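# Six arms stack one keg upright on another

## Task

Set one keg standing on top of the other keg, centred on it. The arm bases are fixed at these scene-frame spots (metres), each with a heading in degrees measured counter-clockwise from +x: arm1 (+0.42, +0.46, +0.73) heading -100; arm2 (+0.01, +0.47, +0.69) heading -80; arm3 (-0.44, +0.52, +0.65) heading -102; arm4 (-0.59, -0.23, +0.62) heading +60; arm5 (+0.02, -0.46, +0.69) heading +80; arm6 (+0.46, -0.52, +0.63) heading +104. The stack must hold up by itself: if a robot is what keeps it in place at the end, it is not done. Finish by opening the grippers and pulling the arms away.

## Robot and tools

Robots: six identical i2rt Big YAM arms named arm1 to arm6. Each has six revolute joints, a two-finger gripper and a wrist camera. There is also a fixed room camera, cam_high. With joints 1 and 6 at zero and the hand level and pointing ahead, the wrist camera rides on top of the hand and looks toward the fingertips. The hand reaches roughly 1.0 m from the joint-1 axis. Joints move at different speeds, so the path between two postures may bulge outward.

Frames: one shared scene frame, origin on the floor, +z up. The base positions and headings in the task are in this frame; joint1 = 0 makes an arm unfold along its heading. "hand" is the point midway between the fingertips; its z axis runs along the fingers and the fingers close along its y axis.

execute_actions: argument "actions" is a list holding exactly one action object, or empty (empty only reports state and images). The action has one optional entry per robot name ("arm1"..."arm6"), each with a "joints" object. Every value there is an absolute target, not an offset. Keys and ranges: joint1_rad -2.879 to 2.879 (rotates about the base, positive counter-clockwise seen from above); joint2_rad 0 to 3.141 (shoulder; 0 has the upper arm pointing back and about level, increasing lifts it up then forward); joint3_rad 0 to 3.019 (elbow; 0 is fully folded, increasing opens it); joint4_rad -1.692 to 1.57 (hand pitch, positive tips fingers up); joint5_rad -1.57 to 1.57 (hand yaw, positive toward the arm's right); joint6_rad -2.094 to 2.094 (hand roll, positive clockwise seen from behind); gripper_m 0 to 0.093 metres of fingertip gap. Angles are radians. Done tolerances: ±0.045, 0.14, 0.09, 0.055, 0.03, 0.035 rad and ±0.003 m. All motions in one action start at once and may finish at different times; an action runs at most 15 s. Optional "cameras" lists camera names (arm1_cam_wrist ... arm6_cam_wrist, cam_high, or "all"); omitted, null or ["all"] returns every camera, [] returns none. Images come back in the order given on the "pictures" line. An unknown key, name or out-of-range number rejects the whole call and nothing moves. Joints or arms you leave out may keep driving toward earlier targets.

wait: "seconds" 0 to 10; commands nothing new and returns state and images like an empty action.

zoom_image: "camera" plus "region" [x0, y0, x1, y1] in pixels of that camera's latest full image, top-left origin, no larger than 504 x 504. Only cameras in the latest result can be zoomed.

read_manual: gives only licence text; it does not help with control.

finished_scene: "scene" is the number of the current scene. It is final, so only call it when the kegs are stacked, stable, released and the arms are clear. Its result reports success and may give a new task. If resuming from a summary, first send an empty execute_actions to learn the scene and task.

Result lines: joint_positions are the measured joints. joint_status tells how each commanded motion of the last accepted action ended. "off_target": stopped short and maybe still pushing. "contact_stop" or "time_out": the joint now holds where it stopped, except that after time_out it may keep a target (within 0.375, 0.375, 0.113, 0.225, 0.075, 0.3 rad of its position for joints 1-6) and keep pushing, moving on if freed; on_its_own lists such things. To relieve pushing, command the joint to its reported position. "joint command not followed" with a "cause:" line means a self/inter-arm clearance check blocked that arm's joint targets (its gripper target still runs); blocked joints show "not_followed" and may be retried with later actions until new passing targets are sent. on_its_own describes what this call did not command; its "held at" is a target, not a position. Tiny target changes may produce no motion. A joint carrying a load may sag. If any result reports a stop, later motion calls in the same reply are skipped.

Heat: holding loads warms motors, even while you are thinking. A MOTOR HOT line appears from 85 °C; at 100 °C an OVER-TEMPERATURE FAULT drops that whole arm and gripper until cooled, and its joint_status shows "limit_stop_at_motor_heat" (resend targets afterwards). Avoid long hard pushing. Some heat persists between scenes.

Safety: grippers squeeze with roughly 50-62 N per pad, less on some. Arms do not stop on contact; they keep pressing. Two robots pressing hard against each other fails everything, and a hard collision may too. The clearance check can react late and ignores fingers, gripper housings and wrist cameras, so plan routes that keep arms well apart. Objects touching robots are fine. Avoid drops, slips, slams and knocking kegs over; loose objects may occasionally get nudged by outside pushes. While you think, robots keep their last command and the world continues. Shorter robot motion time is better.

Each tool is called after "Request:" by a JSON object that holds its "method" and its "body".

## Session

Request:
{"method": "execute_actions", "body": {"actions": []}}

Scene clock: 0.00 s.
arm1.joint_positions: joint1_rad=+0.334 joint2_rad=+0.560 joint3_rad=+1.373 joint4_rad=-1.331 joint5_rad=+0.095 joint6_rad=-0.386 gripper_m=+0.094
arm1.joint_status: not commanded
arm1.hand: x=+0.4369 y=+0.2475 z=+1.2775 quat_wxyz=(-0.281, -0.444, -0.741, +0.418) (m; scene frame)
arm2.joint_positions: joint1_rad=-0.236 joint2_rad=+0.616 joint3_rad=+1.448 joint4_rad=-1.450 joint5_rad=-0.159 joint6_rad=+0.283 gripper_m=+0.094
arm2.joint_status: not commanded
arm2.hand: x=+0.0332 y=+0.2609 z=+1.2396 quat_wxyz=(-0.397, -0.701, -0.544, +0.235) (m; scene frame)
arm3.joint_positions: joint1_rad=+0.140 joint2_rad=+0.591 joint3_rad=+1.474 joint4_rad=-1.228 joint5_rad=+0.187 joint6_rad=+0.507 gripper_m=+0.094
arm3.joint_status: not commanded
arm3.hand: x=-0.4864 y=+0.3058 z=+1.2638 quat_wxyz=(-0.443, -0.741, -0.343, +0.371) (m; scene frame)
arm4.joint_positions: joint1_rad=-0.392 joint2_rad=+0.560 joint3_rad=+1.330 joint4_rad=-1.417 joint5_rad=-0.040 joint6_rad=-0.506 gripper_m=+0.094
arm4.joint_status: not commanded
arm4.hand: x=-0.4294 y=-0.0974 z=+1.1302 quat_wxyz=(-0.443, +0.498, -0.744, -0.049) (m; scene frame)
arm5.joint_positions: joint1_rad=+0.313 joint2_rad=+0.611 joint3_rad=+1.454 joint4_rad=-1.191 joint5_rad=+0.239 joint6_rad=+0.115 gripper_m=+0.094
arm5.joint_status: not commanded
arm5.hand: x=+0.0283 y=-0.2253 z=+1.2962 quat_wxyz=(-0.426, +0.534, -0.617, -0.391) (m; scene frame)
arm6.joint_positions: joint1_rad=-0.108 joint2_rad=+0.553 joint3_rad=+1.317 joint4_rad=-1.515 joint5_rad=-0.191 joint6_rad=+0.505 gripper_m=+0.094
arm6.joint_status: not commanded
arm6.hand: x=+0.4029 y=-0.3384 z=+1.1138 quat_wxyz=(-0.099, +0.548, -0.731, -0.395) (m; scene frame)
pictures: arm1_cam_wrist, arm2_cam_wrist, arm3_cam_wrist, arm4_cam_wrist, arm5_cam_wrist, arm6_cam_wrist, cam_high
Images, in order (width x height): arm1_cam_wrist 672x504, arm2_cam_wrist 672x504, arm3_cam_wrist 672x504, arm4_cam_wrist 672x504, arm5_cam_wrist 672x504, arm6_cam_wrist 672x504, cam_high 672x504.

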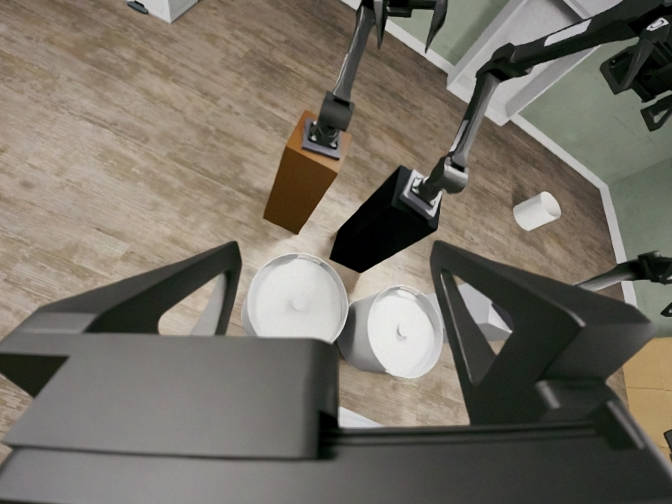

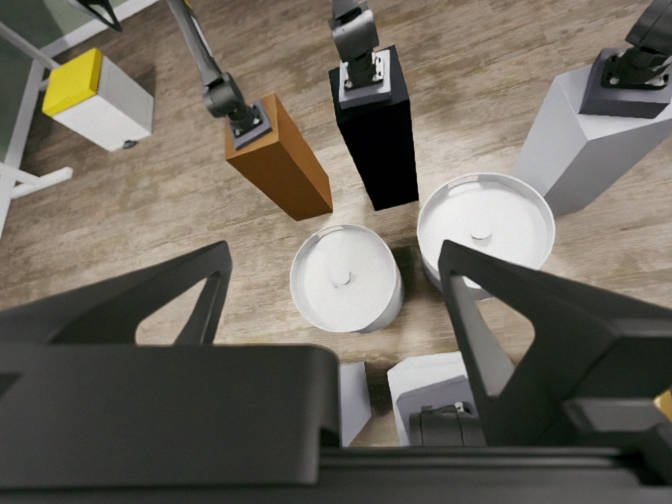

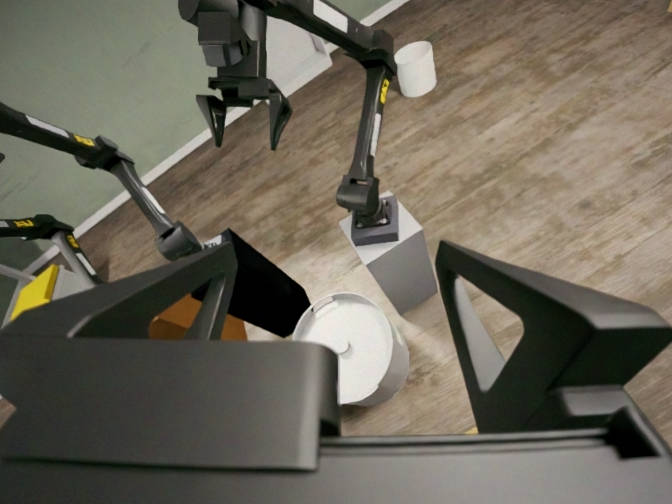

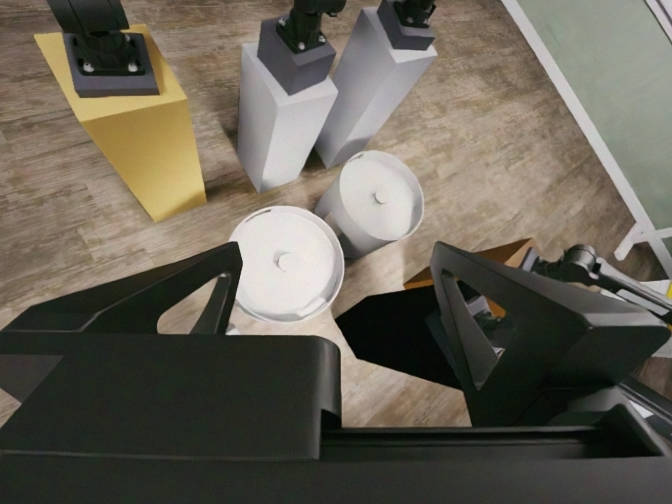

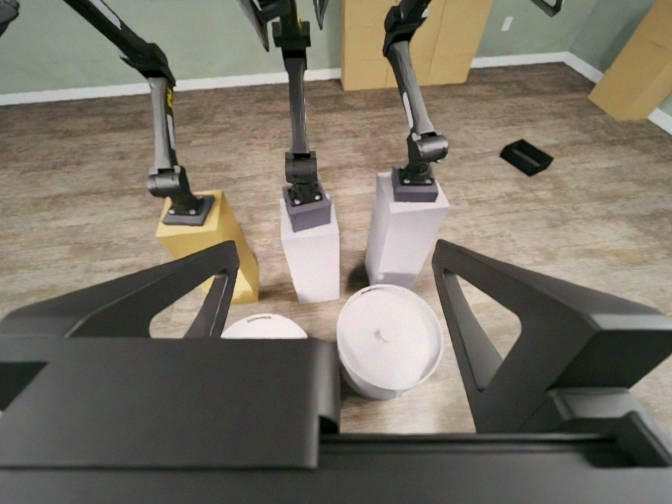

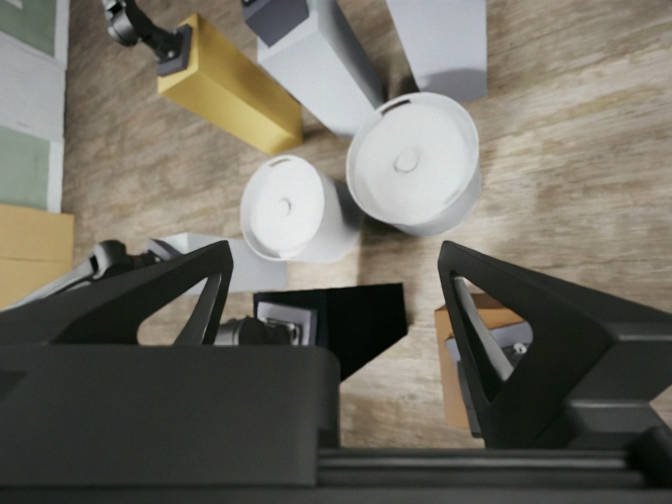

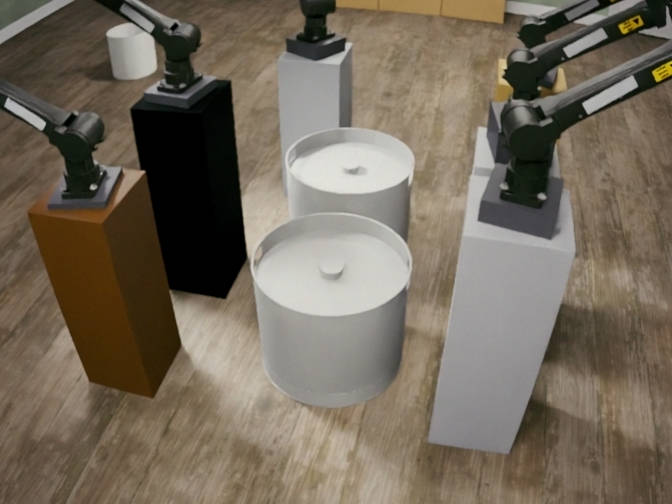

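Request:
{"method": "execute_actions", "body": {"actions": [{"arm2":{"joints":{"joint1_rad":-0.175,"joint2_rad":1.64,"joint3_rad":1.25,"joint4_rad":-1.18,"joint5_rad":0,"joint6_rad":0}}}], "cameras": ["arm2_cam_wrist","cam_high"]}}

Scene clock: 1.97 s.
arm1.joint_positions: joint1_rad=+0.334 joint2_rad=+0.560 joint3_rad=+1.373 joint4_rad=-1.331 joint5_rad=+0.095 joint6_rad=-0.386 gripper_m=+0.094
arm1.joint_status: not commanded
arm1.hand: x=+0.4369 y=+0.2475 z=+1.2775 quat_wxyz=(-0.281, -0.444, -0.741, +0.418) (m; scene frame)
arm2.joint_positions: joint1_rad=-0.185 joint2_rad=+1.654 joint3_rad=+1.244 joint4_rad=-1.191 joint5_rad=-0.003 joint6_rad=+0.010 gripper_m=+0.094
arm2.joint_status: all done
arm2.hand: x=+0.0078 y=+0.0062 z=+0.7987 quat_wxyz=(+0.015, -0.713, -0.700, -0.006) (m; scene frame)
arm3.joint_positions: joint1_rad=+0.140 joint2_rad=+0.591 joint3_rad=+1.474 joint4_rad=-1.228 joint5_rad=+0.187 joint6_rad=+0.507 gripper_m=+0.094
arm3.joint_status: not commanded
arm3.hand: x=-0.4864 y=+0.3058 z=+1.2638 quat_wxyz=(-0.443, -0.741, -0.343, +0.371) (m; scene frame)
arm4.joint_positions: joint1_rad=-0.392 joint2_rad=+0.560 joint3_rad=+1.330 joint4_rad=-1.417 joint5_rad=-0.040 joint6_rad=-0.506 gripper_m=+0.094
arm4.joint_status: not commanded
arm4.hand: x=-0.4294 y=-0.0974 z=+1.1302 quat_wxyz=(-0.443, +0.498, -0.744, -0.049) (m; scene frame)
arm5.joint_positions: joint1_rad=+0.313 joint2_rad=+0.611 joint3_rad=+1.454 joint4_rad=-1.191 joint5_rad=+0.239 joint6_rad=+0.115 gripper_m=+0.094
arm5.joint_status: not commanded
arm5.hand: x=+0.0283 y=-0.2253 z=+1.2962 quat_wxyz=(-0.426, +0.534, -0.617, -0.391) (m; scene frame)
arm6.joint_positions: joint1_rad=-0.108 joint2_rad=+0.553 joint3_rad=+1.317 joint4_rad=-1.515 joint5_rad=-0.191 joint6_rad=+0.505 gripper_m=+0.094
arm6.joint_status: not commanded
arm6.hand: x=+0.4029 y=-0.3384 z=+1.1138 quat_wxyz=(-0.099, +0.548, -0.731, -0.395) (m; scene frame)
pictures: arm2_cam_wrist, cam_high
Images, in order (width x height): arm2_cam_wrist 672x504, cam_high 672x504.

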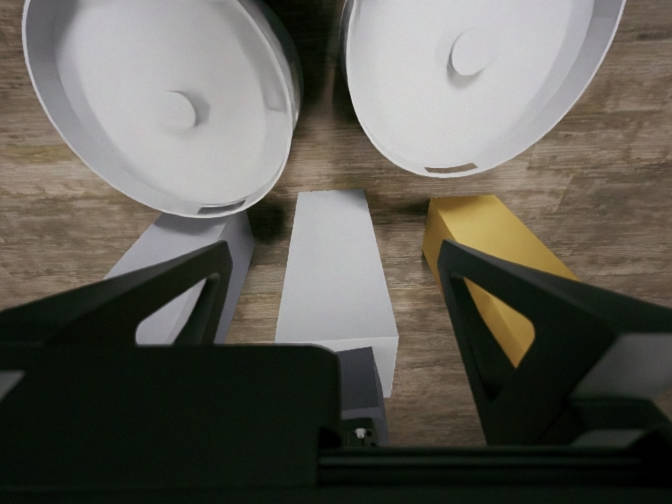

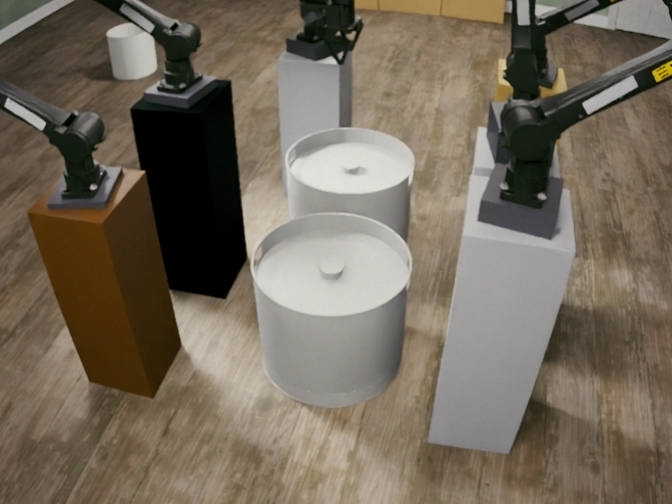

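Request:
{"method": "execute_actions", "body": {"actions": [{"arm2":{"joints":{"joint1_rad":0.632,"joint2_rad":1.909,"joint3_rad":0.702,"joint4_rad":-0.363,"joint5_rad":0,"joint6_rad":-0.764}},"arm5":{"joints":{"joint1_rad":-0.517,"joint2_rad":1.944,"joint3_rad":0.785,"joint4_rad":-0.412,"joint5_rad":0,"joint6_rad":0.88}}}], "cameras": ["arm2_cam_wrist","arm5_cam_wrist","cam_high"]}}

Scene clock: 4.33 s.
arm1.joint_positions: joint1_rad=+0.334 joint2_rad=+0.560 joint3_rad=+1.373 joint4_rad=-1.331 joint5_rad=+0.095 joint6_rad=-0.386 gripper_m=+0.094
arm1.joint_status: not commanded
arm1.hand: x=+0.4369 y=+0.2475 z=+1.2775 quat_wxyz=(-0.281, -0.444, -0.741, +0.418) (m; scene frame)
arm2.joint_positions: joint1_rad=+0.628 joint2_rad=+1.922 joint3_rad=+0.704 joint4_rad=-0.378 joint5_rad=-0.001 joint6_rad=-0.754 gripper_m=+0.094
arm2.joint_status: all done
arm2.hand: x=+0.2541 y=+0.2328 z=+0.5490 quat_wxyz=(+0.017, -0.006, -1.000, -0.009) (m; scene frame)
arm3.joint_positions: joint1_rad=+0.140 joint2_rad=+0.591 joint3_rad=+1.474 joint4_rad=-1.228 joint5_rad=+0.187 joint6_rad=+0.507 gripper_m=+0.094
arm3.joint_status: not commanded
arm3.hand: x=-0.4864 y=+0.3058 z=+1.2638 quat_wxyz=(-0.443, -0.741, -0.343, +0.371) (m; scene frame)
arm4.joint_positions: joint1_rad=-0.392 joint2_rad=+0.560 joint3_rad=+1.330 joint4_rad=-1.417 joint5_rad=-0.040 joint6_rad=-0.506 gripper_m=+0.094
arm4.joint_status: not commanded
arm4.hand: x=-0.4294 y=-0.0974 z=+1.1302 quat_wxyz=(-0.443, +0.498, -0.744, -0.049) (m; scene frame)
arm5.joint_positions: joint1_rad=-0.518 joint2_rad=+1.934 joint3_rad=+0.786 joint4_rad=-0.421 joint5_rad=+0.000 joint6_rad=+0.864 gripper_m=+0.095
arm5.joint_status: all done
arm5.hand: x=+0.2607 y=-0.1697 z=+0.5561 quat_wxyz=(-0.001, +0.008, -1.000, -0.001) (m; scene frame)
arm6.joint_positions: joint1_rad=-0.108 joint2_rad=+0.553 joint3_rad=+1.317 joint4_rad=-1.515 joint5_rad=-0.191 joint6_rad=+0.505 gripper_m=+0.094
arm6.joint_status: not commanded
arm6.hand: x=+0.4029 y=-0.3384 z=+1.1138 quat_wxyz=(-0.099, +0.548, -0.731, -0.395) (m; scene frame)
pictures: arm2_cam_wrist, arm5_cam_wrist, cam_high
Images, in order (width x height): arm2_cam_wrist 672x504, arm5_cam_wrist 672x504, cam_high 672x504.

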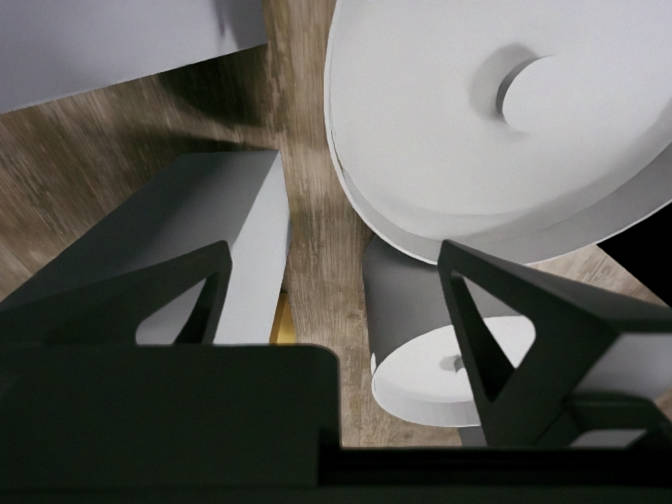

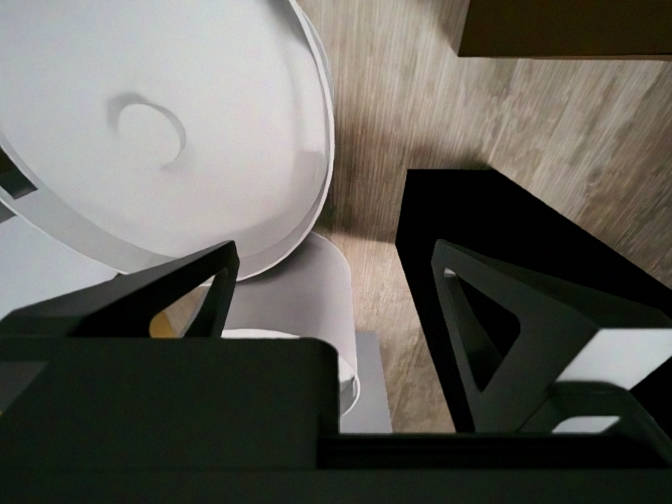

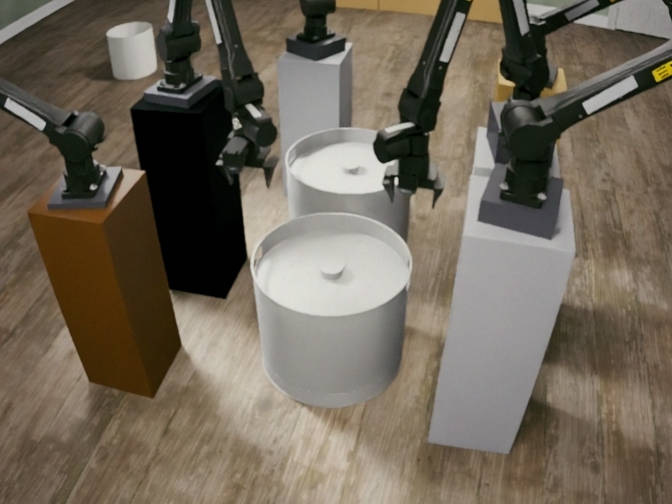

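Request:
{"method": "execute_actions", "body": {"actions": [{"arm2":{"joints":{"joint2_rad":2.452,"joint3_rad":0.859,"joint4_rad":0.023}},"arm5":{"joints":{"joint2_rad":2.45,"joint3_rad":0.932,"joint4_rad":-0.052}}}], "cameras": ["arm2_cam_wrist","arm5_cam_wrist","cam_high"]}}

Scene clock: 5.93 s.
arm1.joint_positions: joint1_rad=+0.334 joint2_rad=+0.560 joint3_rad=+1.373 joint4_rad=-1.331 joint5_rad=+0.095 joint6_rad=-0.386 gripper_m=+0.094
arm1.joint_status: not commanded
arm1.hand: x=+0.4369 y=+0.2475 z=+1.2775 quat_wxyz=(-0.281, -0.444, -0.741, +0.418) (m; scene frame)
arm2.joint_positions: joint1_rad=+0.628 joint2_rad=+2.470 joint3_rad=+0.853 joint4_rad=+0.009 joint5_rad=-0.001 joint6_rad=-0.755 gripper_m=+0.094
arm2.joint_status: all done
arm2.hand: x=+0.2455 y=+0.2384 z=+0.3762 quat_wxyz=(+0.021, -0.005, -1.000, -0.013) (m; scene frame)
arm3.joint_positions: joint1_rad=+0.140 joint2_rad=+0.591 joint3_rad=+1.474 joint4_rad=-1.228 joint5_rad=+0.187 joint6_rad=+0.507 gripper_m=+0.094
arm3.joint_status: not commanded
arm3.hand: x=-0.4864 y=+0.3058 z=+1.2638 quat_wxyz=(-0.443, -0.741, -0.343, +0.371) (m; scene frame)
arm4.joint_positions: joint1_rad=-0.392 joint2_rad=+0.560 joint3_rad=+1.330 joint4_rad=-1.417 joint5_rad=-0.040 joint6_rad=-0.506 gripper_m=+0.094
arm4.joint_status: not commanded
arm4.hand: x=-0.4294 y=-0.0974 z=+1.1302 quat_wxyz=(-0.443, +0.498, -0.744, -0.049) (m; scene frame)
arm5.joint_positions: joint1_rad=-0.518 joint2_rad=+2.453 joint3_rad=+0.929 joint4_rad=-0.061 joint5_rad=+0.000 joint6_rad=+0.865 gripper_m=+0.095
arm5.joint_status: all done
arm5.hand: x=+0.2572 y=-0.1740 z=+0.3812 quat_wxyz=(+0.004, +0.008, -1.000, +0.006) (m; scene frame)
arm6.joint_positions: joint1_rad=-0.108 joint2_rad=+0.553 joint3_rad=+1.317 joint4_rad=-1.515 joint5_rad=-0.191 joint6_rad=+0.505 gripper_m=+0.094
arm6.joint_status: not commanded
arm6.hand: x=+0.4029 y=-0.3384 z=+1.1138 quat_wxyz=(-0.099, +0.548, -0.731, -0.395) (m; scene frame)
pictures: arm2_cam_wrist, arm5_cam_wrist, cam_high
Images, in order (width x height): arm2_cam_wrist 672x504, arm5_cam_wrist 672x504, cam_high 672x504.

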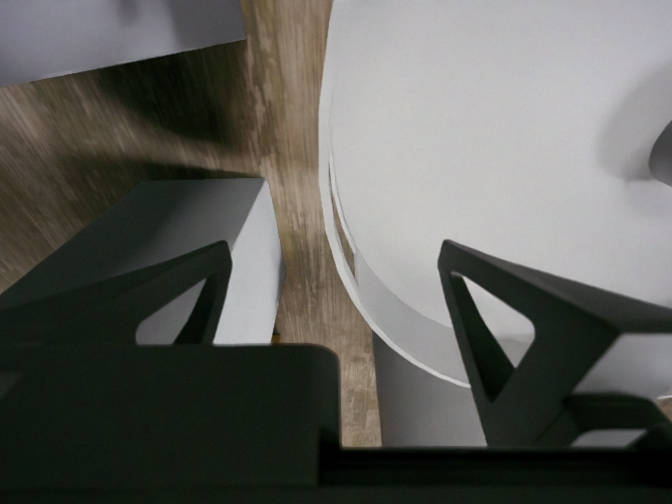

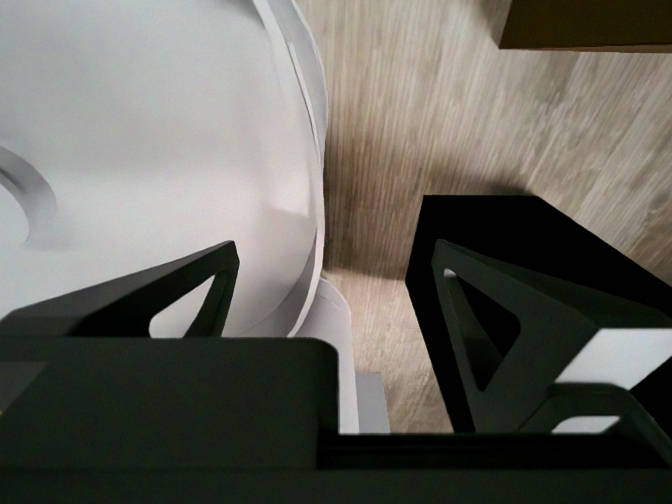

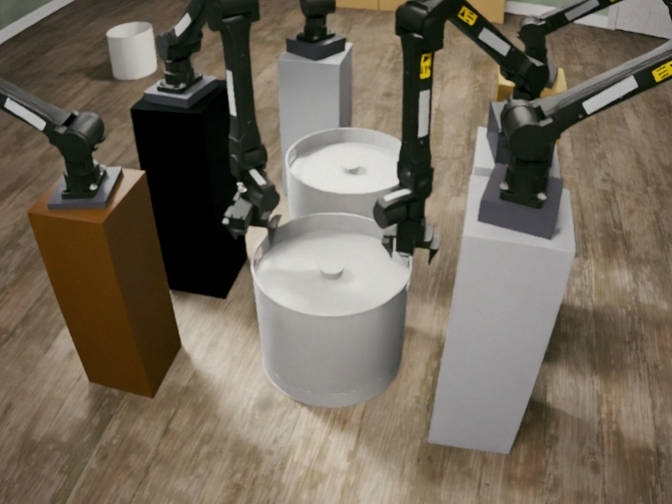

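Request:
{"method": "execute_actions", "body": {"actions": [{"arm2":{"joints":{"joint1_rad":0.681,"joint2_rad":2.612,"joint3_rad":0.99,"joint4_rad":0.075,"joint6_rad":-0.716}},"arm5":{"joints":{"joint1_rad":-0.557,"joint2_rad":2.623,"joint3_rad":1.068,"joint4_rad":-0.01,"joint6_rad":0.85}}}], "cameras": ["arm2_cam_wrist","arm5_cam_wrist","cam_high"]}}

Scene clock: 7.20 s.
arm1.joint_positions: joint1_rad=+0.334 joint2_rad=+0.560 joint3_rad=+1.373 joint4_rad=-1.331 joint5_rad=+0.095 joint6_rad=-0.386 gripper_m=+0.094
arm1.joint_status: not commanded
arm1.hand: x=+0.4369 y=+0.2475 z=+1.2775 quat_wxyz=(-0.281, -0.444, -0.741, +0.418) (m; scene frame)
arm2.joint_positions: joint1_rad=+0.678 joint2_rad=+2.622 joint3_rad=+0.991 joint4_rad=+0.068 joint5_rad=-0.001 joint6_rad=-0.726 gripper_m=+0.094
arm2.joint_status: all done
arm2.hand: x=+0.2773 y=+0.2317 z=+0.3223 quat_wxyz=(+0.005, +0.005, -1.000, +0.002) (m; scene frame)
arm3.joint_positions: joint1_rad=+0.140 joint2_rad=+0.591 joint3_rad=+1.474 joint4_rad=-1.228 joint5_rad=+0.187 joint6_rad=+0.507 gripper_m=+0.094
arm3.joint_status: not commanded
arm3.hand: x=-0.4864 y=+0.3058 z=+1.2638 quat_wxyz=(-0.443, -0.741, -0.343, +0.371) (m; scene frame)
arm4.joint_positions: joint1_rad=-0.392 joint2_rad=+0.560 joint3_rad=+1.330 joint4_rad=-1.417 joint5_rad=-0.040 joint6_rad=-0.506 gripper_m=+0.094
arm4.joint_status: not commanded
arm4.hand: x=-0.4294 y=-0.0974 z=+1.1302 quat_wxyz=(-0.443, +0.498, -0.744, -0.049) (m; scene frame)
arm5.joint_positions: joint1_rad=-0.548 joint2_rad=+2.610 joint3_rad=+1.069 joint4_rad=-0.012 joint5_rad=+0.000 joint6_rad=+0.865 gripper_m=+0.095
arm5.joint_status: all done
arm5.hand: x=+0.2837 y=-0.1608 z=+0.3262 quat_wxyz=(-0.006, -0.007, -1.000, -0.007) (m; scene frame)
arm6.joint_positions: joint1_rad=-0.108 joint2_rad=+0.553 joint3_rad=+1.317 joint4_rad=-1.515 joint5_rad=-0.191 joint6_rad=+0.505 gripper_m=+0.094
arm6.joint_status: not commanded
arm6.hand: x=+0.4029 y=-0.3384 z=+1.1138 quat_wxyz=(-0.099, +0.548, -0.731, -0.395) (m; scene frame)
pictures: arm2_cam_wrist, arm5_cam_wrist, cam_high
Images, in order (width x height): arm2_cam_wrist 672x504, arm5_cam_wrist 672x504, cam_high 672x504.

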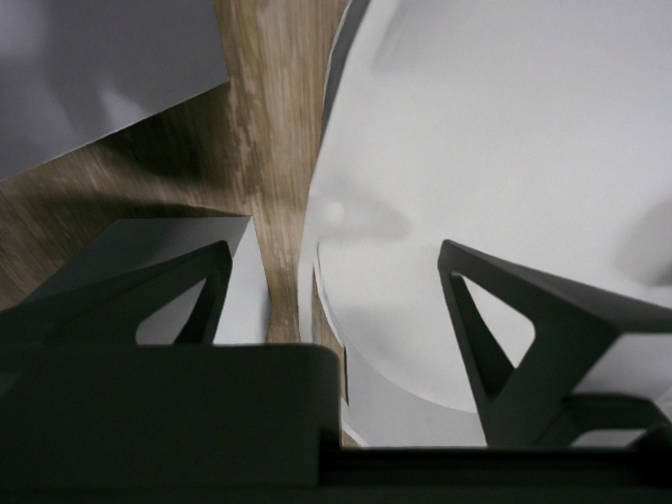

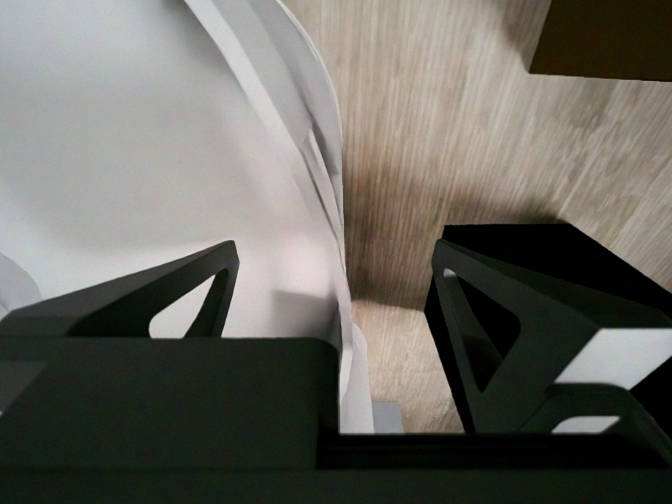

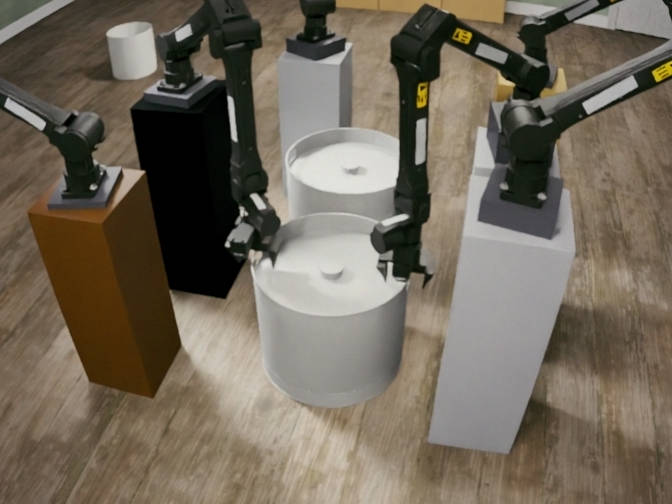

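Request:
{"method": "execute_actions", "body": {"actions": [{"arm2":{"joints":{"gripper_m":0}},"arm5":{"joints":{"gripper_m":0}}}], "cameras": ["cam_high"]}}

Request:
{"method": "execute_actions", "body": {"actions": [{"arm2":{"joints":{"joint2_rad":2.26,"joint3_rad":0.805,"joint4_rad":-0.11}},"arm5":{"joints":{"joint2_rad":2.275,"joint3_rad":0.885,"joint4_rad":-0.175}}}], "cameras": ["cam_high"]}}

Scene clock: 8.27 s.
arm1.joint_positions: joint1_rad=+0.334 joint2_rad=+0.560 joint3_rad=+1.373 joint4_rad=-1.331 joint5_rad=+0.095 joint6_rad=-0.386 gripper_m=+0.094
arm1.joint_status: not commanded
arm1.hand: x=+0.4369 y=+0.2475 z=+1.2775 quat_wxyz=(-0.281, -0.444, -0.741, +0.418) (m; scene frame)
arm2.joint_positions: joint1_rad=+0.688 joint2_rad=+2.624 joint3_rad=+0.981 joint4_rad=+0.066 joint5_rad=-0.014 joint6_rad=-0.713 gripper_m=+0.001
arm2.joint_status: all done
arm2.hand: x=+0.2761 y=+0.2408 z=+0.3221 quat_wxyz=(+0.006, +0.004, -1.000, -0.007) (m; scene frame)
arm3.joint_positions: joint1_rad=+0.140 joint2_rad=+0.591 joint3_rad=+1.474 joint4_rad=-1.228 joint5_rad=+0.187 joint6_rad=+0.507 gripper_m=+0.094
arm3.joint_status: not commanded
arm3.hand: x=-0.4864 y=+0.3058 z=+1.2638 quat_wxyz=(-0.443, -0.741, -0.343, +0.371) (m; scene frame)
arm4.joint_positions: joint1_rad=-0.392 joint2_rad=+0.560 joint3_rad=+1.330 joint4_rad=-1.417 joint5_rad=-0.040 joint6_rad=-0.506 gripper_m=+0.094
arm4.joint_status: not commanded
arm4.hand: x=-0.4294 y=-0.0974 z=+1.1302 quat_wxyz=(-0.443, +0.498, -0.744, -0.049) (m; scene frame)
arm5.joint_positions: joint1_rad=-0.550 joint2_rad=+2.610 joint3_rad=+1.067 joint4_rad=-0.013 joint5_rad=+0.008 joint6_rad=+0.763 gripper_m=+0.002
arm5.joint_status: all done
arm5.hand: x=+0.2839 y=-0.1635 z=+0.3262 quat_wxyz=(-0.008, +0.042, -0.999, -0.003) (m; scene frame)
arm6.joint_positions: joint1_rad=-0.108 joint2_rad=+0.553 joint3_rad=+1.317 joint4_rad=-1.515 joint5_rad=-0.191 joint6_rad=+0.505 gripper_m=+0.094
arm6.joint_status: not commanded
arm6.hand: x=+0.4029 y=-0.3384 z=+1.1138 quat_wxyz=(-0.099, +0.548, -0.731, -0.395) (m; scene frame)
pictures: cam_high
Images, in order (width x height): cam_high 672x504.

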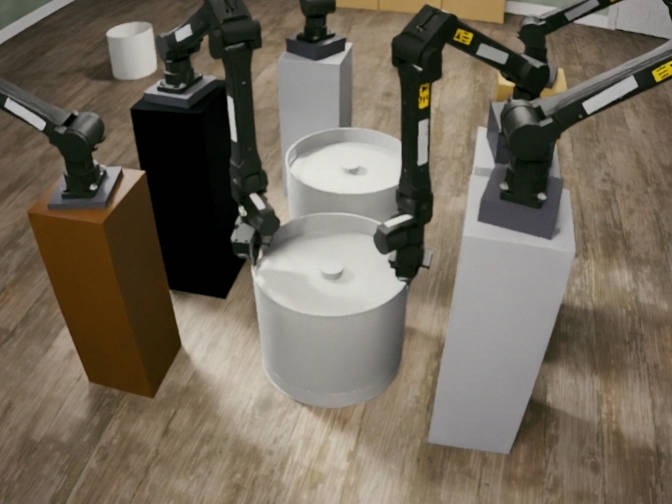

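Scene clock: 10.57 s.
arm1.joint_positions: joint1_rad=+0.334 joint2_rad=+0.560 joint3_rad=+1.373 joint4_rad=-1.331 joint5_rad=+0.095 joint6_rad=-0.386 gripper_m=+0.094
arm1.joint_status: not commanded
arm1.hand: x=+0.4369 y=+0.2475 z=+1.2775 quat_wxyz=(-0.281, -0.444, -0.741, +0.418) (m; scene frame)
arm2.joint_positions: joint1_rad=+0.647 joint2_rad=+2.423 joint3_rad=+0.870 joint4_rad=-0.046 joint5_rad=+0.012 joint6_rad=-0.710 gripper_m=+0.002
arm2.joint_status: joint2_rad time_out (moved -0.201 of -0.364); joint4_rad time_out (moved -0.112 of -0.176); the others done
arm2.on_its_own: joint2_rad reads +2.423 and still pushes toward +2.260 since a time_out; joint4_rad reads -0.046 and still pushes toward -0.110 since a time_out
arm2.hand: x=+0.2615 y=+0.2292 z=+0.3913 quat_wxyz=(+0.023, -0.018, -1.000, -0.004) (m; scene frame)
arm3.joint_positions: joint1_rad=+0.140 joint2_rad=+0.591 joint3_rad=+1.474 joint4_rad=-1.228 joint5_rad=+0.187 joint6_rad=+0.507 gripper_m=+0.094
arm3.joint_status: not commanded
arm3.hand: x=-0.4864 y=+0.3058 z=+1.2638 quat_wxyz=(-0.443, -0.741, -0.343, +0.371) (m; scene frame)
arm4.joint_positions: joint1_rad=-0.392 joint2_rad=+0.560 joint3_rad=+1.330 joint4_rad=-1.417 joint5_rad=-0.040 joint6_rad=-0.506 gripper_m=+0.094
arm4.joint_status: not commanded
arm4.hand: x=-0.4294 y=-0.0974 z=+1.1302 quat_wxyz=(-0.443, +0.498, -0.744, -0.049) (m; scene frame)
arm5.joint_positions: joint1_rad=-0.523 joint2_rad=+2.431 joint3_rad=+0.926 joint4_rad=-0.124 joint5_rad=-0.024 joint6_rad=+0.829 gripper_m=+0.002
arm5.joint_status: joint2_rad time_out (moved -0.178 of -0.335); the others done
arm5.on_its_own: joint2_rad reads +2.431 and still pushes toward +2.275 since a time_out
arm5.hand: x=+0.2506 y=-0.1783 z=+0.3892 quat_wxyz=(+0.028, +0.023, -0.999, +0.014) (m; scene frame)
arm6.joint_positions: joint1_rad=-0.108 joint2_rad=+0.553 joint3_rad=+1.317 joint4_rad=-1.515 joint5_rad=-0.191 joint6_rad=+0.505 gripper_m=+0.094
arm6.joint_status: not commanded
arm6.hand: x=+0.4029 y=-0.3384 z=+1.1138 quat_wxyz=(-0.099, +0.548, -0.731, -0.395) (m; scene frame)
pictures: cam_high
Images, in order (width x height): cam_high 672x504.

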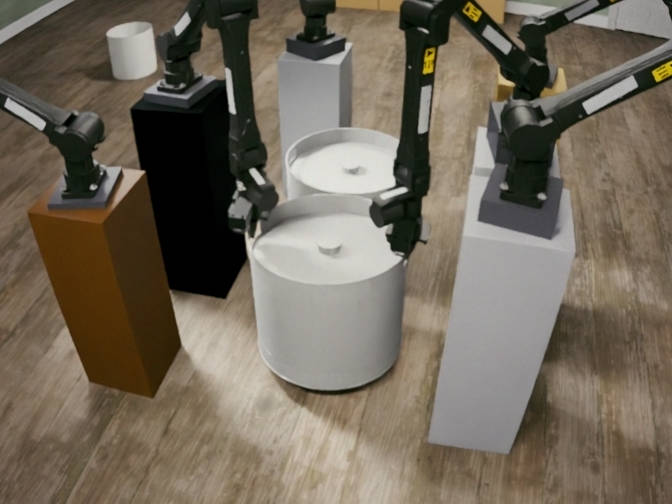

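Request:
{"method": "execute_actions", "body": {"actions": [{"arm2":{"joints":{"joint1_rad":0.642,"joint2_rad":1.66,"joint3_rad":0.73,"joint4_rad":-0.46}},"arm5":{"joints":{"joint1_rad":-0.517,"joint2_rad":1.71,"joint3_rad":0.82,"joint4_rad":-0.5}}}], "cameras": ["cam_high"]}}

Scene clock: 13.67 s.
arm1.joint_positions: joint1_rad=+0.334 joint2_rad=+0.560 joint3_rad=+1.373 joint4_rad=-1.331 joint5_rad=+0.095 joint6_rad=-0.386 gripper_m=+0.094
arm1.joint_status: not commanded
arm1.hand: x=+0.4369 y=+0.2475 z=+1.2775 quat_wxyz=(-0.281, -0.444, -0.741, +0.418) (m; scene frame)
arm2.joint_positions: joint1_rad=+0.631 joint2_rad=+1.827 joint3_rad=+0.682 joint4_rad=-0.430 joint5_rad=+0.005 joint6_rad=-0.736 gripper_m=+0.002
arm2.joint_status: joint2_rad time_out (moved -0.596 of -0.763); the others done
arm2.on_its_own: joint2_rad reads +1.827 and still pushes toward +1.660 since a time_out
arm2.hand: x=+0.2532 y=+0.2338 z=+0.5764 quat_wxyz=(+0.011, -0.013, -1.000, +0.000) (m; scene frame)
arm3.joint_positions: joint1_rad=+0.140 joint2_rad=+0.591 joint3_rad=+1.474 joint4_rad=-1.228 joint5_rad=+0.187 joint6_rad=+0.507 gripper_m=+0.094
arm3.joint_status: not commanded
arm3.hand: x=-0.4864 y=+0.3058 z=+1.2638 quat_wxyz=(-0.443, -0.741, -0.343, +0.371) (m; scene frame)
arm4.joint_positions: joint1_rad=-0.392 joint2_rad=+0.560 joint3_rad=+1.330 joint4_rad=-1.417 joint5_rad=-0.040 joint6_rad=-0.506 gripper_m=+0.094
arm4.joint_status: not commanded
arm4.hand: x=-0.4294 y=-0.0974 z=+1.1302 quat_wxyz=(-0.443, +0.498, -0.744, -0.049) (m; scene frame)
arm5.joint_positions: joint1_rad=-0.498 joint2_rad=+1.876 joint3_rad=+0.772 joint4_rad=-0.477 joint5_rad=-0.017 joint6_rad=+0.840 gripper_m=+0.002
arm5.joint_status: joint2_rad time_out (moved -0.555 of -0.721); the others done
arm5.on_its_own: joint2_rad reads +1.876 and still pushes toward +1.710 since a time_out
arm5.hand: x=+0.2477 y=-0.1688 z=+0.5740 quat_wxyz=(+0.010, +0.030, -0.999, -0.001) (m; scene frame)
arm6.joint_positions: joint1_rad=-0.108 joint2_rad=+0.553 joint3_rad=+1.317 joint4_rad=-1.515 joint5_rad=-0.191 joint6_rad=+0.505 gripper_m=+0.094
arm6.joint_status: not commanded
arm6.hand: x=+0.4029 y=-0.3384 z=+1.1138 quat_wxyz=(-0.099, +0.548, -0.731, -0.395) (m; scene frame)
pictures: cam_high
Images, in order (width x height): cam_high 672x504.

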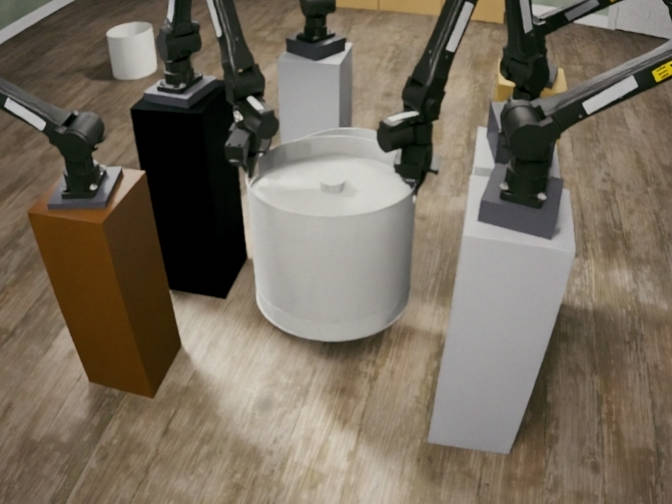

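Request:
{"method": "execute_actions", "body": {"actions": [{"arm2":{"joints":{"joint2_rad":1.26,"joint3_rad":0.88,"joint4_rad":-0.955}},"arm5":{"joints":{"joint2_rad":1.345,"joint3_rad":0.97,"joint4_rad":-0.96}}}], "cameras": ["cam_high"]}}

Scene clock: 16.47 s.
arm1.joint_positions: joint1_rad=+0.334 joint2_rad=+0.560 joint3_rad=+1.373 joint4_rad=-1.331 joint5_rad=+0.095 joint6_rad=-0.386 gripper_m=+0.094
arm1.joint_status: not commanded
arm1.hand: x=+0.4369 y=+0.2475 z=+1.2775 quat_wxyz=(-0.281, -0.444, -0.741, +0.418) (m; scene frame)
arm2.joint_positions: joint1_rad=+0.616 joint2_rad=+1.419 joint3_rad=+0.725 joint4_rad=-0.865 joint5_rad=+0.031 joint6_rad=-0.756 gripper_m=+0.002
arm2.joint_status: joint2_rad time_out (moved -0.408 of -0.567); joint3_rad time_out (moved +0.042 of +0.198); joint4_rad time_out (moved -0.434 of -0.525)
arm2.on_its_own: joint2_rad reads +1.419 and still pushes toward +1.260 since a time_out; joint3_rad reads +0.725 and still pushes toward +0.837 since a time_out; joint4_rad reads -0.865 and still pushes toward -0.955 since a time_out
arm2.hand: x=+0.2401 y=+0.2357 z=+0.7155 quat_wxyz=(+0.015, -0.011, -1.000, +0.015) (m; scene frame)
arm3.joint_positions: joint1_rad=+0.140 joint2_rad=+0.591 joint3_rad=+1.474 joint4_rad=-1.228 joint5_rad=+0.187 joint6_rad=+0.507 gripper_m=+0.094
arm3.joint_status: not commanded
arm3.hand: x=-0.4864 y=+0.3058 z=+1.2638 quat_wxyz=(-0.443, -0.741, -0.343, +0.371) (m; scene frame)
arm4.joint_positions: joint1_rad=-0.392 joint2_rad=+0.560 joint3_rad=+1.330 joint4_rad=-1.417 joint5_rad=-0.040 joint6_rad=-0.506 gripper_m=+0.094
arm4.joint_status: not commanded
arm4.hand: x=-0.4294 y=-0.0974 z=+1.1302 quat_wxyz=(-0.443, +0.498, -0.744, -0.049) (m; scene frame)
arm5.joint_positions: joint1_rad=-0.481 joint2_rad=+1.496 joint3_rad=+0.827 joint4_rad=-0.889 joint5_rad=-0.041 joint6_rad=+0.844 gripper_m=+0.003
arm5.joint_status: joint2_rad time_out (moved -0.381 of -0.531); joint3_rad time_out (moved +0.055 of +0.198); joint4_rad time_out (moved -0.412 of -0.483)
arm5.on_its_own: joint2_rad reads +1.496 and still pushes toward +1.345 since a time_out; joint3_rad reads +0.827 and still pushes toward +0.940 since a time_out; joint4_rad reads -0.889 and still pushes toward -0.960 since a time_out
arm5.hand: x=+0.2362 y=-0.1669 z=+0.7205 quat_wxyz=(+0.012, +0.037, -0.999, -0.018) (m; scene frame)
arm6.joint_positions: joint1_rad=-0.108 joint2_rad=+0.553 joint3_rad=+1.317 joint4_rad=-1.515 joint5_rad=-0.191 joint6_rad=+0.505 gripper_m=+0.094
arm6.joint_status: not commanded
arm6.hand: x=+0.4029 y=-0.3384 z=+1.1138 quat_wxyz=(-0.099, +0.548, -0.731, -0.395) (m; scene frame)
pictures: cam_high
Images, in order (width x height): cam_high 672x504.

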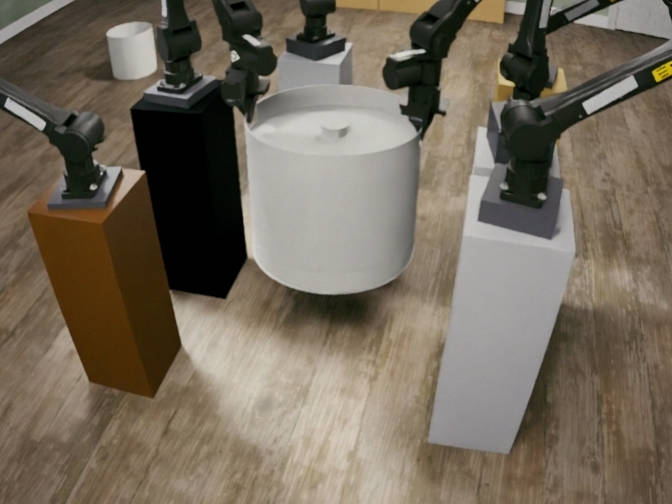

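Request:
{"method": "execute_actions", "body": {"actions": [{"arm2":{"joints":{"joint1_rad":-0.10,"joint2_rad":1.15,"joint3_rad":0.69,"joint4_rad":-0.92,"joint6_rad":-1.497}},"arm5":{"joints":{"joint1_rad":0.136,"joint2_rad":1.115,"joint3_rad":0.65,"joint4_rad":-0.92,"joint6_rad":1.5}}}], "cameras": ["cam_high"]}}

Scene clock: 19.63 s.
arm1.joint_positions: joint1_rad=+0.334 joint2_rad=+0.560 joint3_rad=+1.373 joint4_rad=-1.331 joint5_rad=+0.095 joint6_rad=-0.386 gripper_m=+0.094
arm1.joint_status: not commanded
arm1.hand: x=+0.4369 y=+0.2475 z=+1.2775 quat_wxyz=(-0.281, -0.444, -0.741, +0.418) (m; scene frame)
arm2.joint_positions: joint1_rad=-0.059 joint2_rad=+1.274 joint3_rad=+0.595 joint4_rad=-0.891 joint5_rad=-0.050 joint6_rad=-1.436 gripper_m=+0.002
arm2.joint_status: joint3_rad time_out (moved -0.129 of -0.035); joint6_rad time_out (moved -0.680 of -0.741); the others done
arm2.on_its_own: joint3_rad reads +0.595 and still pushes toward +0.690 since a time_out; joint6_rad reads -1.436 and still pushes toward -1.497 since a time_out
arm2.hand: x=+0.0507 y=+0.1992 z=+0.7207 quat_wxyz=(-0.017, -0.008, -1.000, -0.002) (m; scene frame)
arm3.joint_positions: joint1_rad=+0.140 joint2_rad=+0.591 joint3_rad=+1.474 joint4_rad=-1.228 joint5_rad=+0.187 joint6_rad=+0.507 gripper_m=+0.094
arm3.joint_status: not commanded
arm3.hand: x=-0.4864 y=+0.3058 z=+1.2638 quat_wxyz=(-0.443, -0.741, -0.343, +0.371) (m; scene frame)
arm4.joint_positions: joint1_rad=-0.392 joint2_rad=+0.560 joint3_rad=+1.330 joint4_rad=-1.417 joint5_rad=-0.040 joint6_rad=-0.506 gripper_m=+0.094
arm4.joint_status: not commanded
arm4.hand: x=-0.4294 y=-0.0974 z=+1.1302 quat_wxyz=(-0.443, +0.498, -0.744, -0.049) (m; scene frame)
arm5.joint_positions: joint1_rad=+0.101 joint2_rad=+1.237 joint3_rad=+0.558 joint4_rad=-0.893 joint5_rad=+0.041 joint6_rad=+1.448 gripper_m=+0.003
arm5.joint_status: joint3_rad time_out (moved -0.270 of -0.177); joint6_rad time_out (moved +0.603 of +0.656); the others done
arm5.on_its_own: joint3_rad reads +0.558 and still pushes toward +0.650 since a time_out; joint6_rad reads +1.448 and still pushes toward +1.500 since a time_out
arm5.hand: x=+0.0460 y=-0.2025 z=+0.7147 quat_wxyz=(-0.020, +0.026, -0.999, +0.002) (m; scene frame)
arm6.joint_positions: joint1_rad=-0.108 joint2_rad=+0.553 joint3_rad=+1.317 joint4_rad=-1.515 joint5_rad=-0.191 joint6_rad=+0.505 gripper_m=+0.094
arm6.joint_status: not commanded
arm6.hand: x=+0.4029 y=-0.3384 z=+1.1138 quat_wxyz=(-0.099, +0.548, -0.731, -0.395) (m; scene frame)
pictures: cam_high
Images, in order (width x height): cam_high 672x504.

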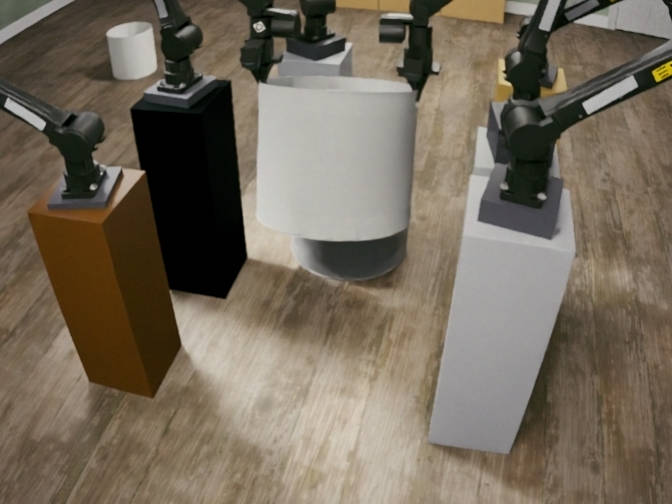

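Request:
{"method": "execute_actions", "body": {"actions": [{"arm2":{"joints":{"joint2_rad":1.17,"joint3_rad":0.88,"joint4_rad":-1.26}},"arm5":{"joints":{"joint2_rad":1.13,"joint3_rad":0.84,"joint4_rad":-1.26}}}], "cameras": ["cam_high","arm4_cam_wrist"]}}

Scene clock: 24.30 s.
arm1.joint_positions: joint1_rad=+0.334 joint2_rad=+0.560 joint3_rad=+1.373 joint4_rad=-1.331 joint5_rad=+0.095 joint6_rad=-0.386 gripper_m=+0.094
arm1.joint_status: not commanded
arm1.hand: x=+0.4369 y=+0.2475 z=+1.2775 quat_wxyz=(-0.281, -0.444, -0.741, +0.418) (m; scene frame)
arm2.joint_positions: joint1_rad=-0.100 joint2_rad=+1.305 joint3_rad=+0.708 joint4_rad=-1.110 joint5_rad=-0.010 joint6_rad=-1.492 gripper_m=+0.003
arm2.joint_status: joint3_rad time_out (moved +0.112 of +0.285); joint4_rad time_out (moved -0.219 of -0.369); the others done
arm2.on_its_own: joint3_rad reads +0.708 and still pushes toward +0.820 since a time_out; joint4_rad reads -1.110 and still pushes toward -1.260 since a time_out; joint6_rad moved -0.056 to your old target -1.497
arm2.hand: x=+0.0329 y=+0.2006 z=+0.7495 quat_wxyz=(+0.008, -0.002, -0.998, -0.068) (m; scene frame)
arm3.joint_positions: joint1_rad=+0.140 joint2_rad=+0.591 joint3_rad=+1.474 joint4_rad=-1.228 joint5_rad=+0.187 joint6_rad=+0.507 gripper_m=+0.094
arm3.joint_status: not commanded
arm3.hand: x=-0.4864 y=+0.3058 z=+1.2638 quat_wxyz=(-0.443, -0.741, -0.343, +0.371) (m; scene frame)
arm4.joint_positions: joint1_rad=-0.392 joint2_rad=+0.560 joint3_rad=+1.330 joint4_rad=-1.417 joint5_rad=-0.040 joint6_rad=-0.506 gripper_m=+0.094
arm4.joint_status: not commanded
arm4.hand: x=-0.4294 y=-0.0974 z=+1.1302 quat_wxyz=(-0.443, +0.498, -0.744, -0.049) (m; scene frame)
arm5.joint_positions: joint1_rad=+0.138 joint2_rad=+1.244 joint3_rad=+0.673 joint4_rad=-1.134 joint5_rad=-0.004 joint6_rad=+1.496 gripper_m=+0.004
arm5.joint_status: joint3_rad time_out (moved +0.115 of +0.282); joint4_rad time_out (moved -0.241 of -0.367); the others done
arm5.on_its_own: joint3_rad reads +0.673 and still pushes toward +0.785 since a time_out; joint4_rad reads -1.134 and still pushes toward -1.260 since a time_out; joint6_rad moved +0.048 to your old target +1.500
arm5.hand: x=+0.0285 y=-0.2071 z=+0.7508 quat_wxyz=(+0.005, +0.020, -0.998, +0.067) (m; scene frame)
arm6.joint_positions: joint1_rad=-0.108 joint2_rad=+0.553 joint3_rad=+1.317 joint4_rad=-1.515 joint5_rad=-0.191 joint6_rad=+0.505 gripper_m=+0.094
arm6.joint_status: not commanded
arm6.hand: x=+0.4029 y=-0.3384 z=+1.1138 quat_wxyz=(-0.099, +0.548, -0.731, -0.395) (m; scene frame)
pictures: arm4_cam_wrist, cam_high
Images, in order (width x height): arm4_cam_wrist 672x504, cam_high 672x504.

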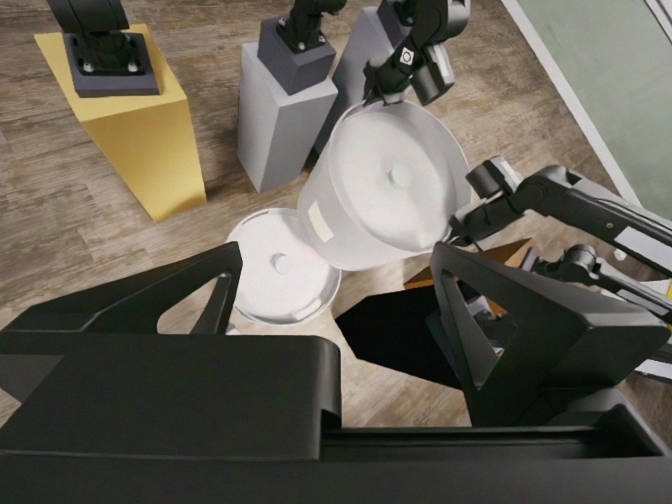

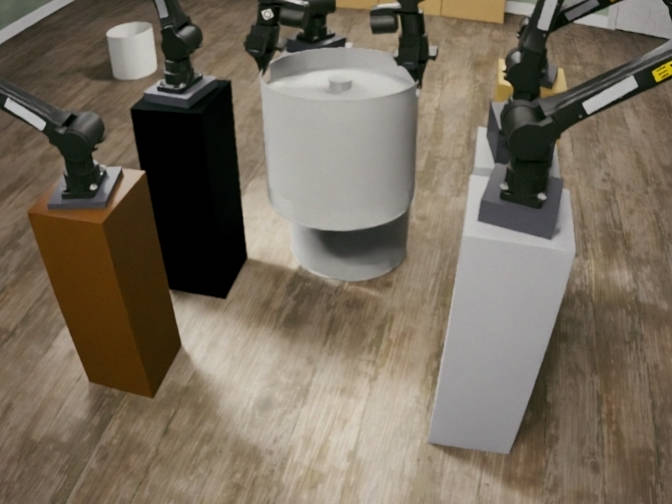

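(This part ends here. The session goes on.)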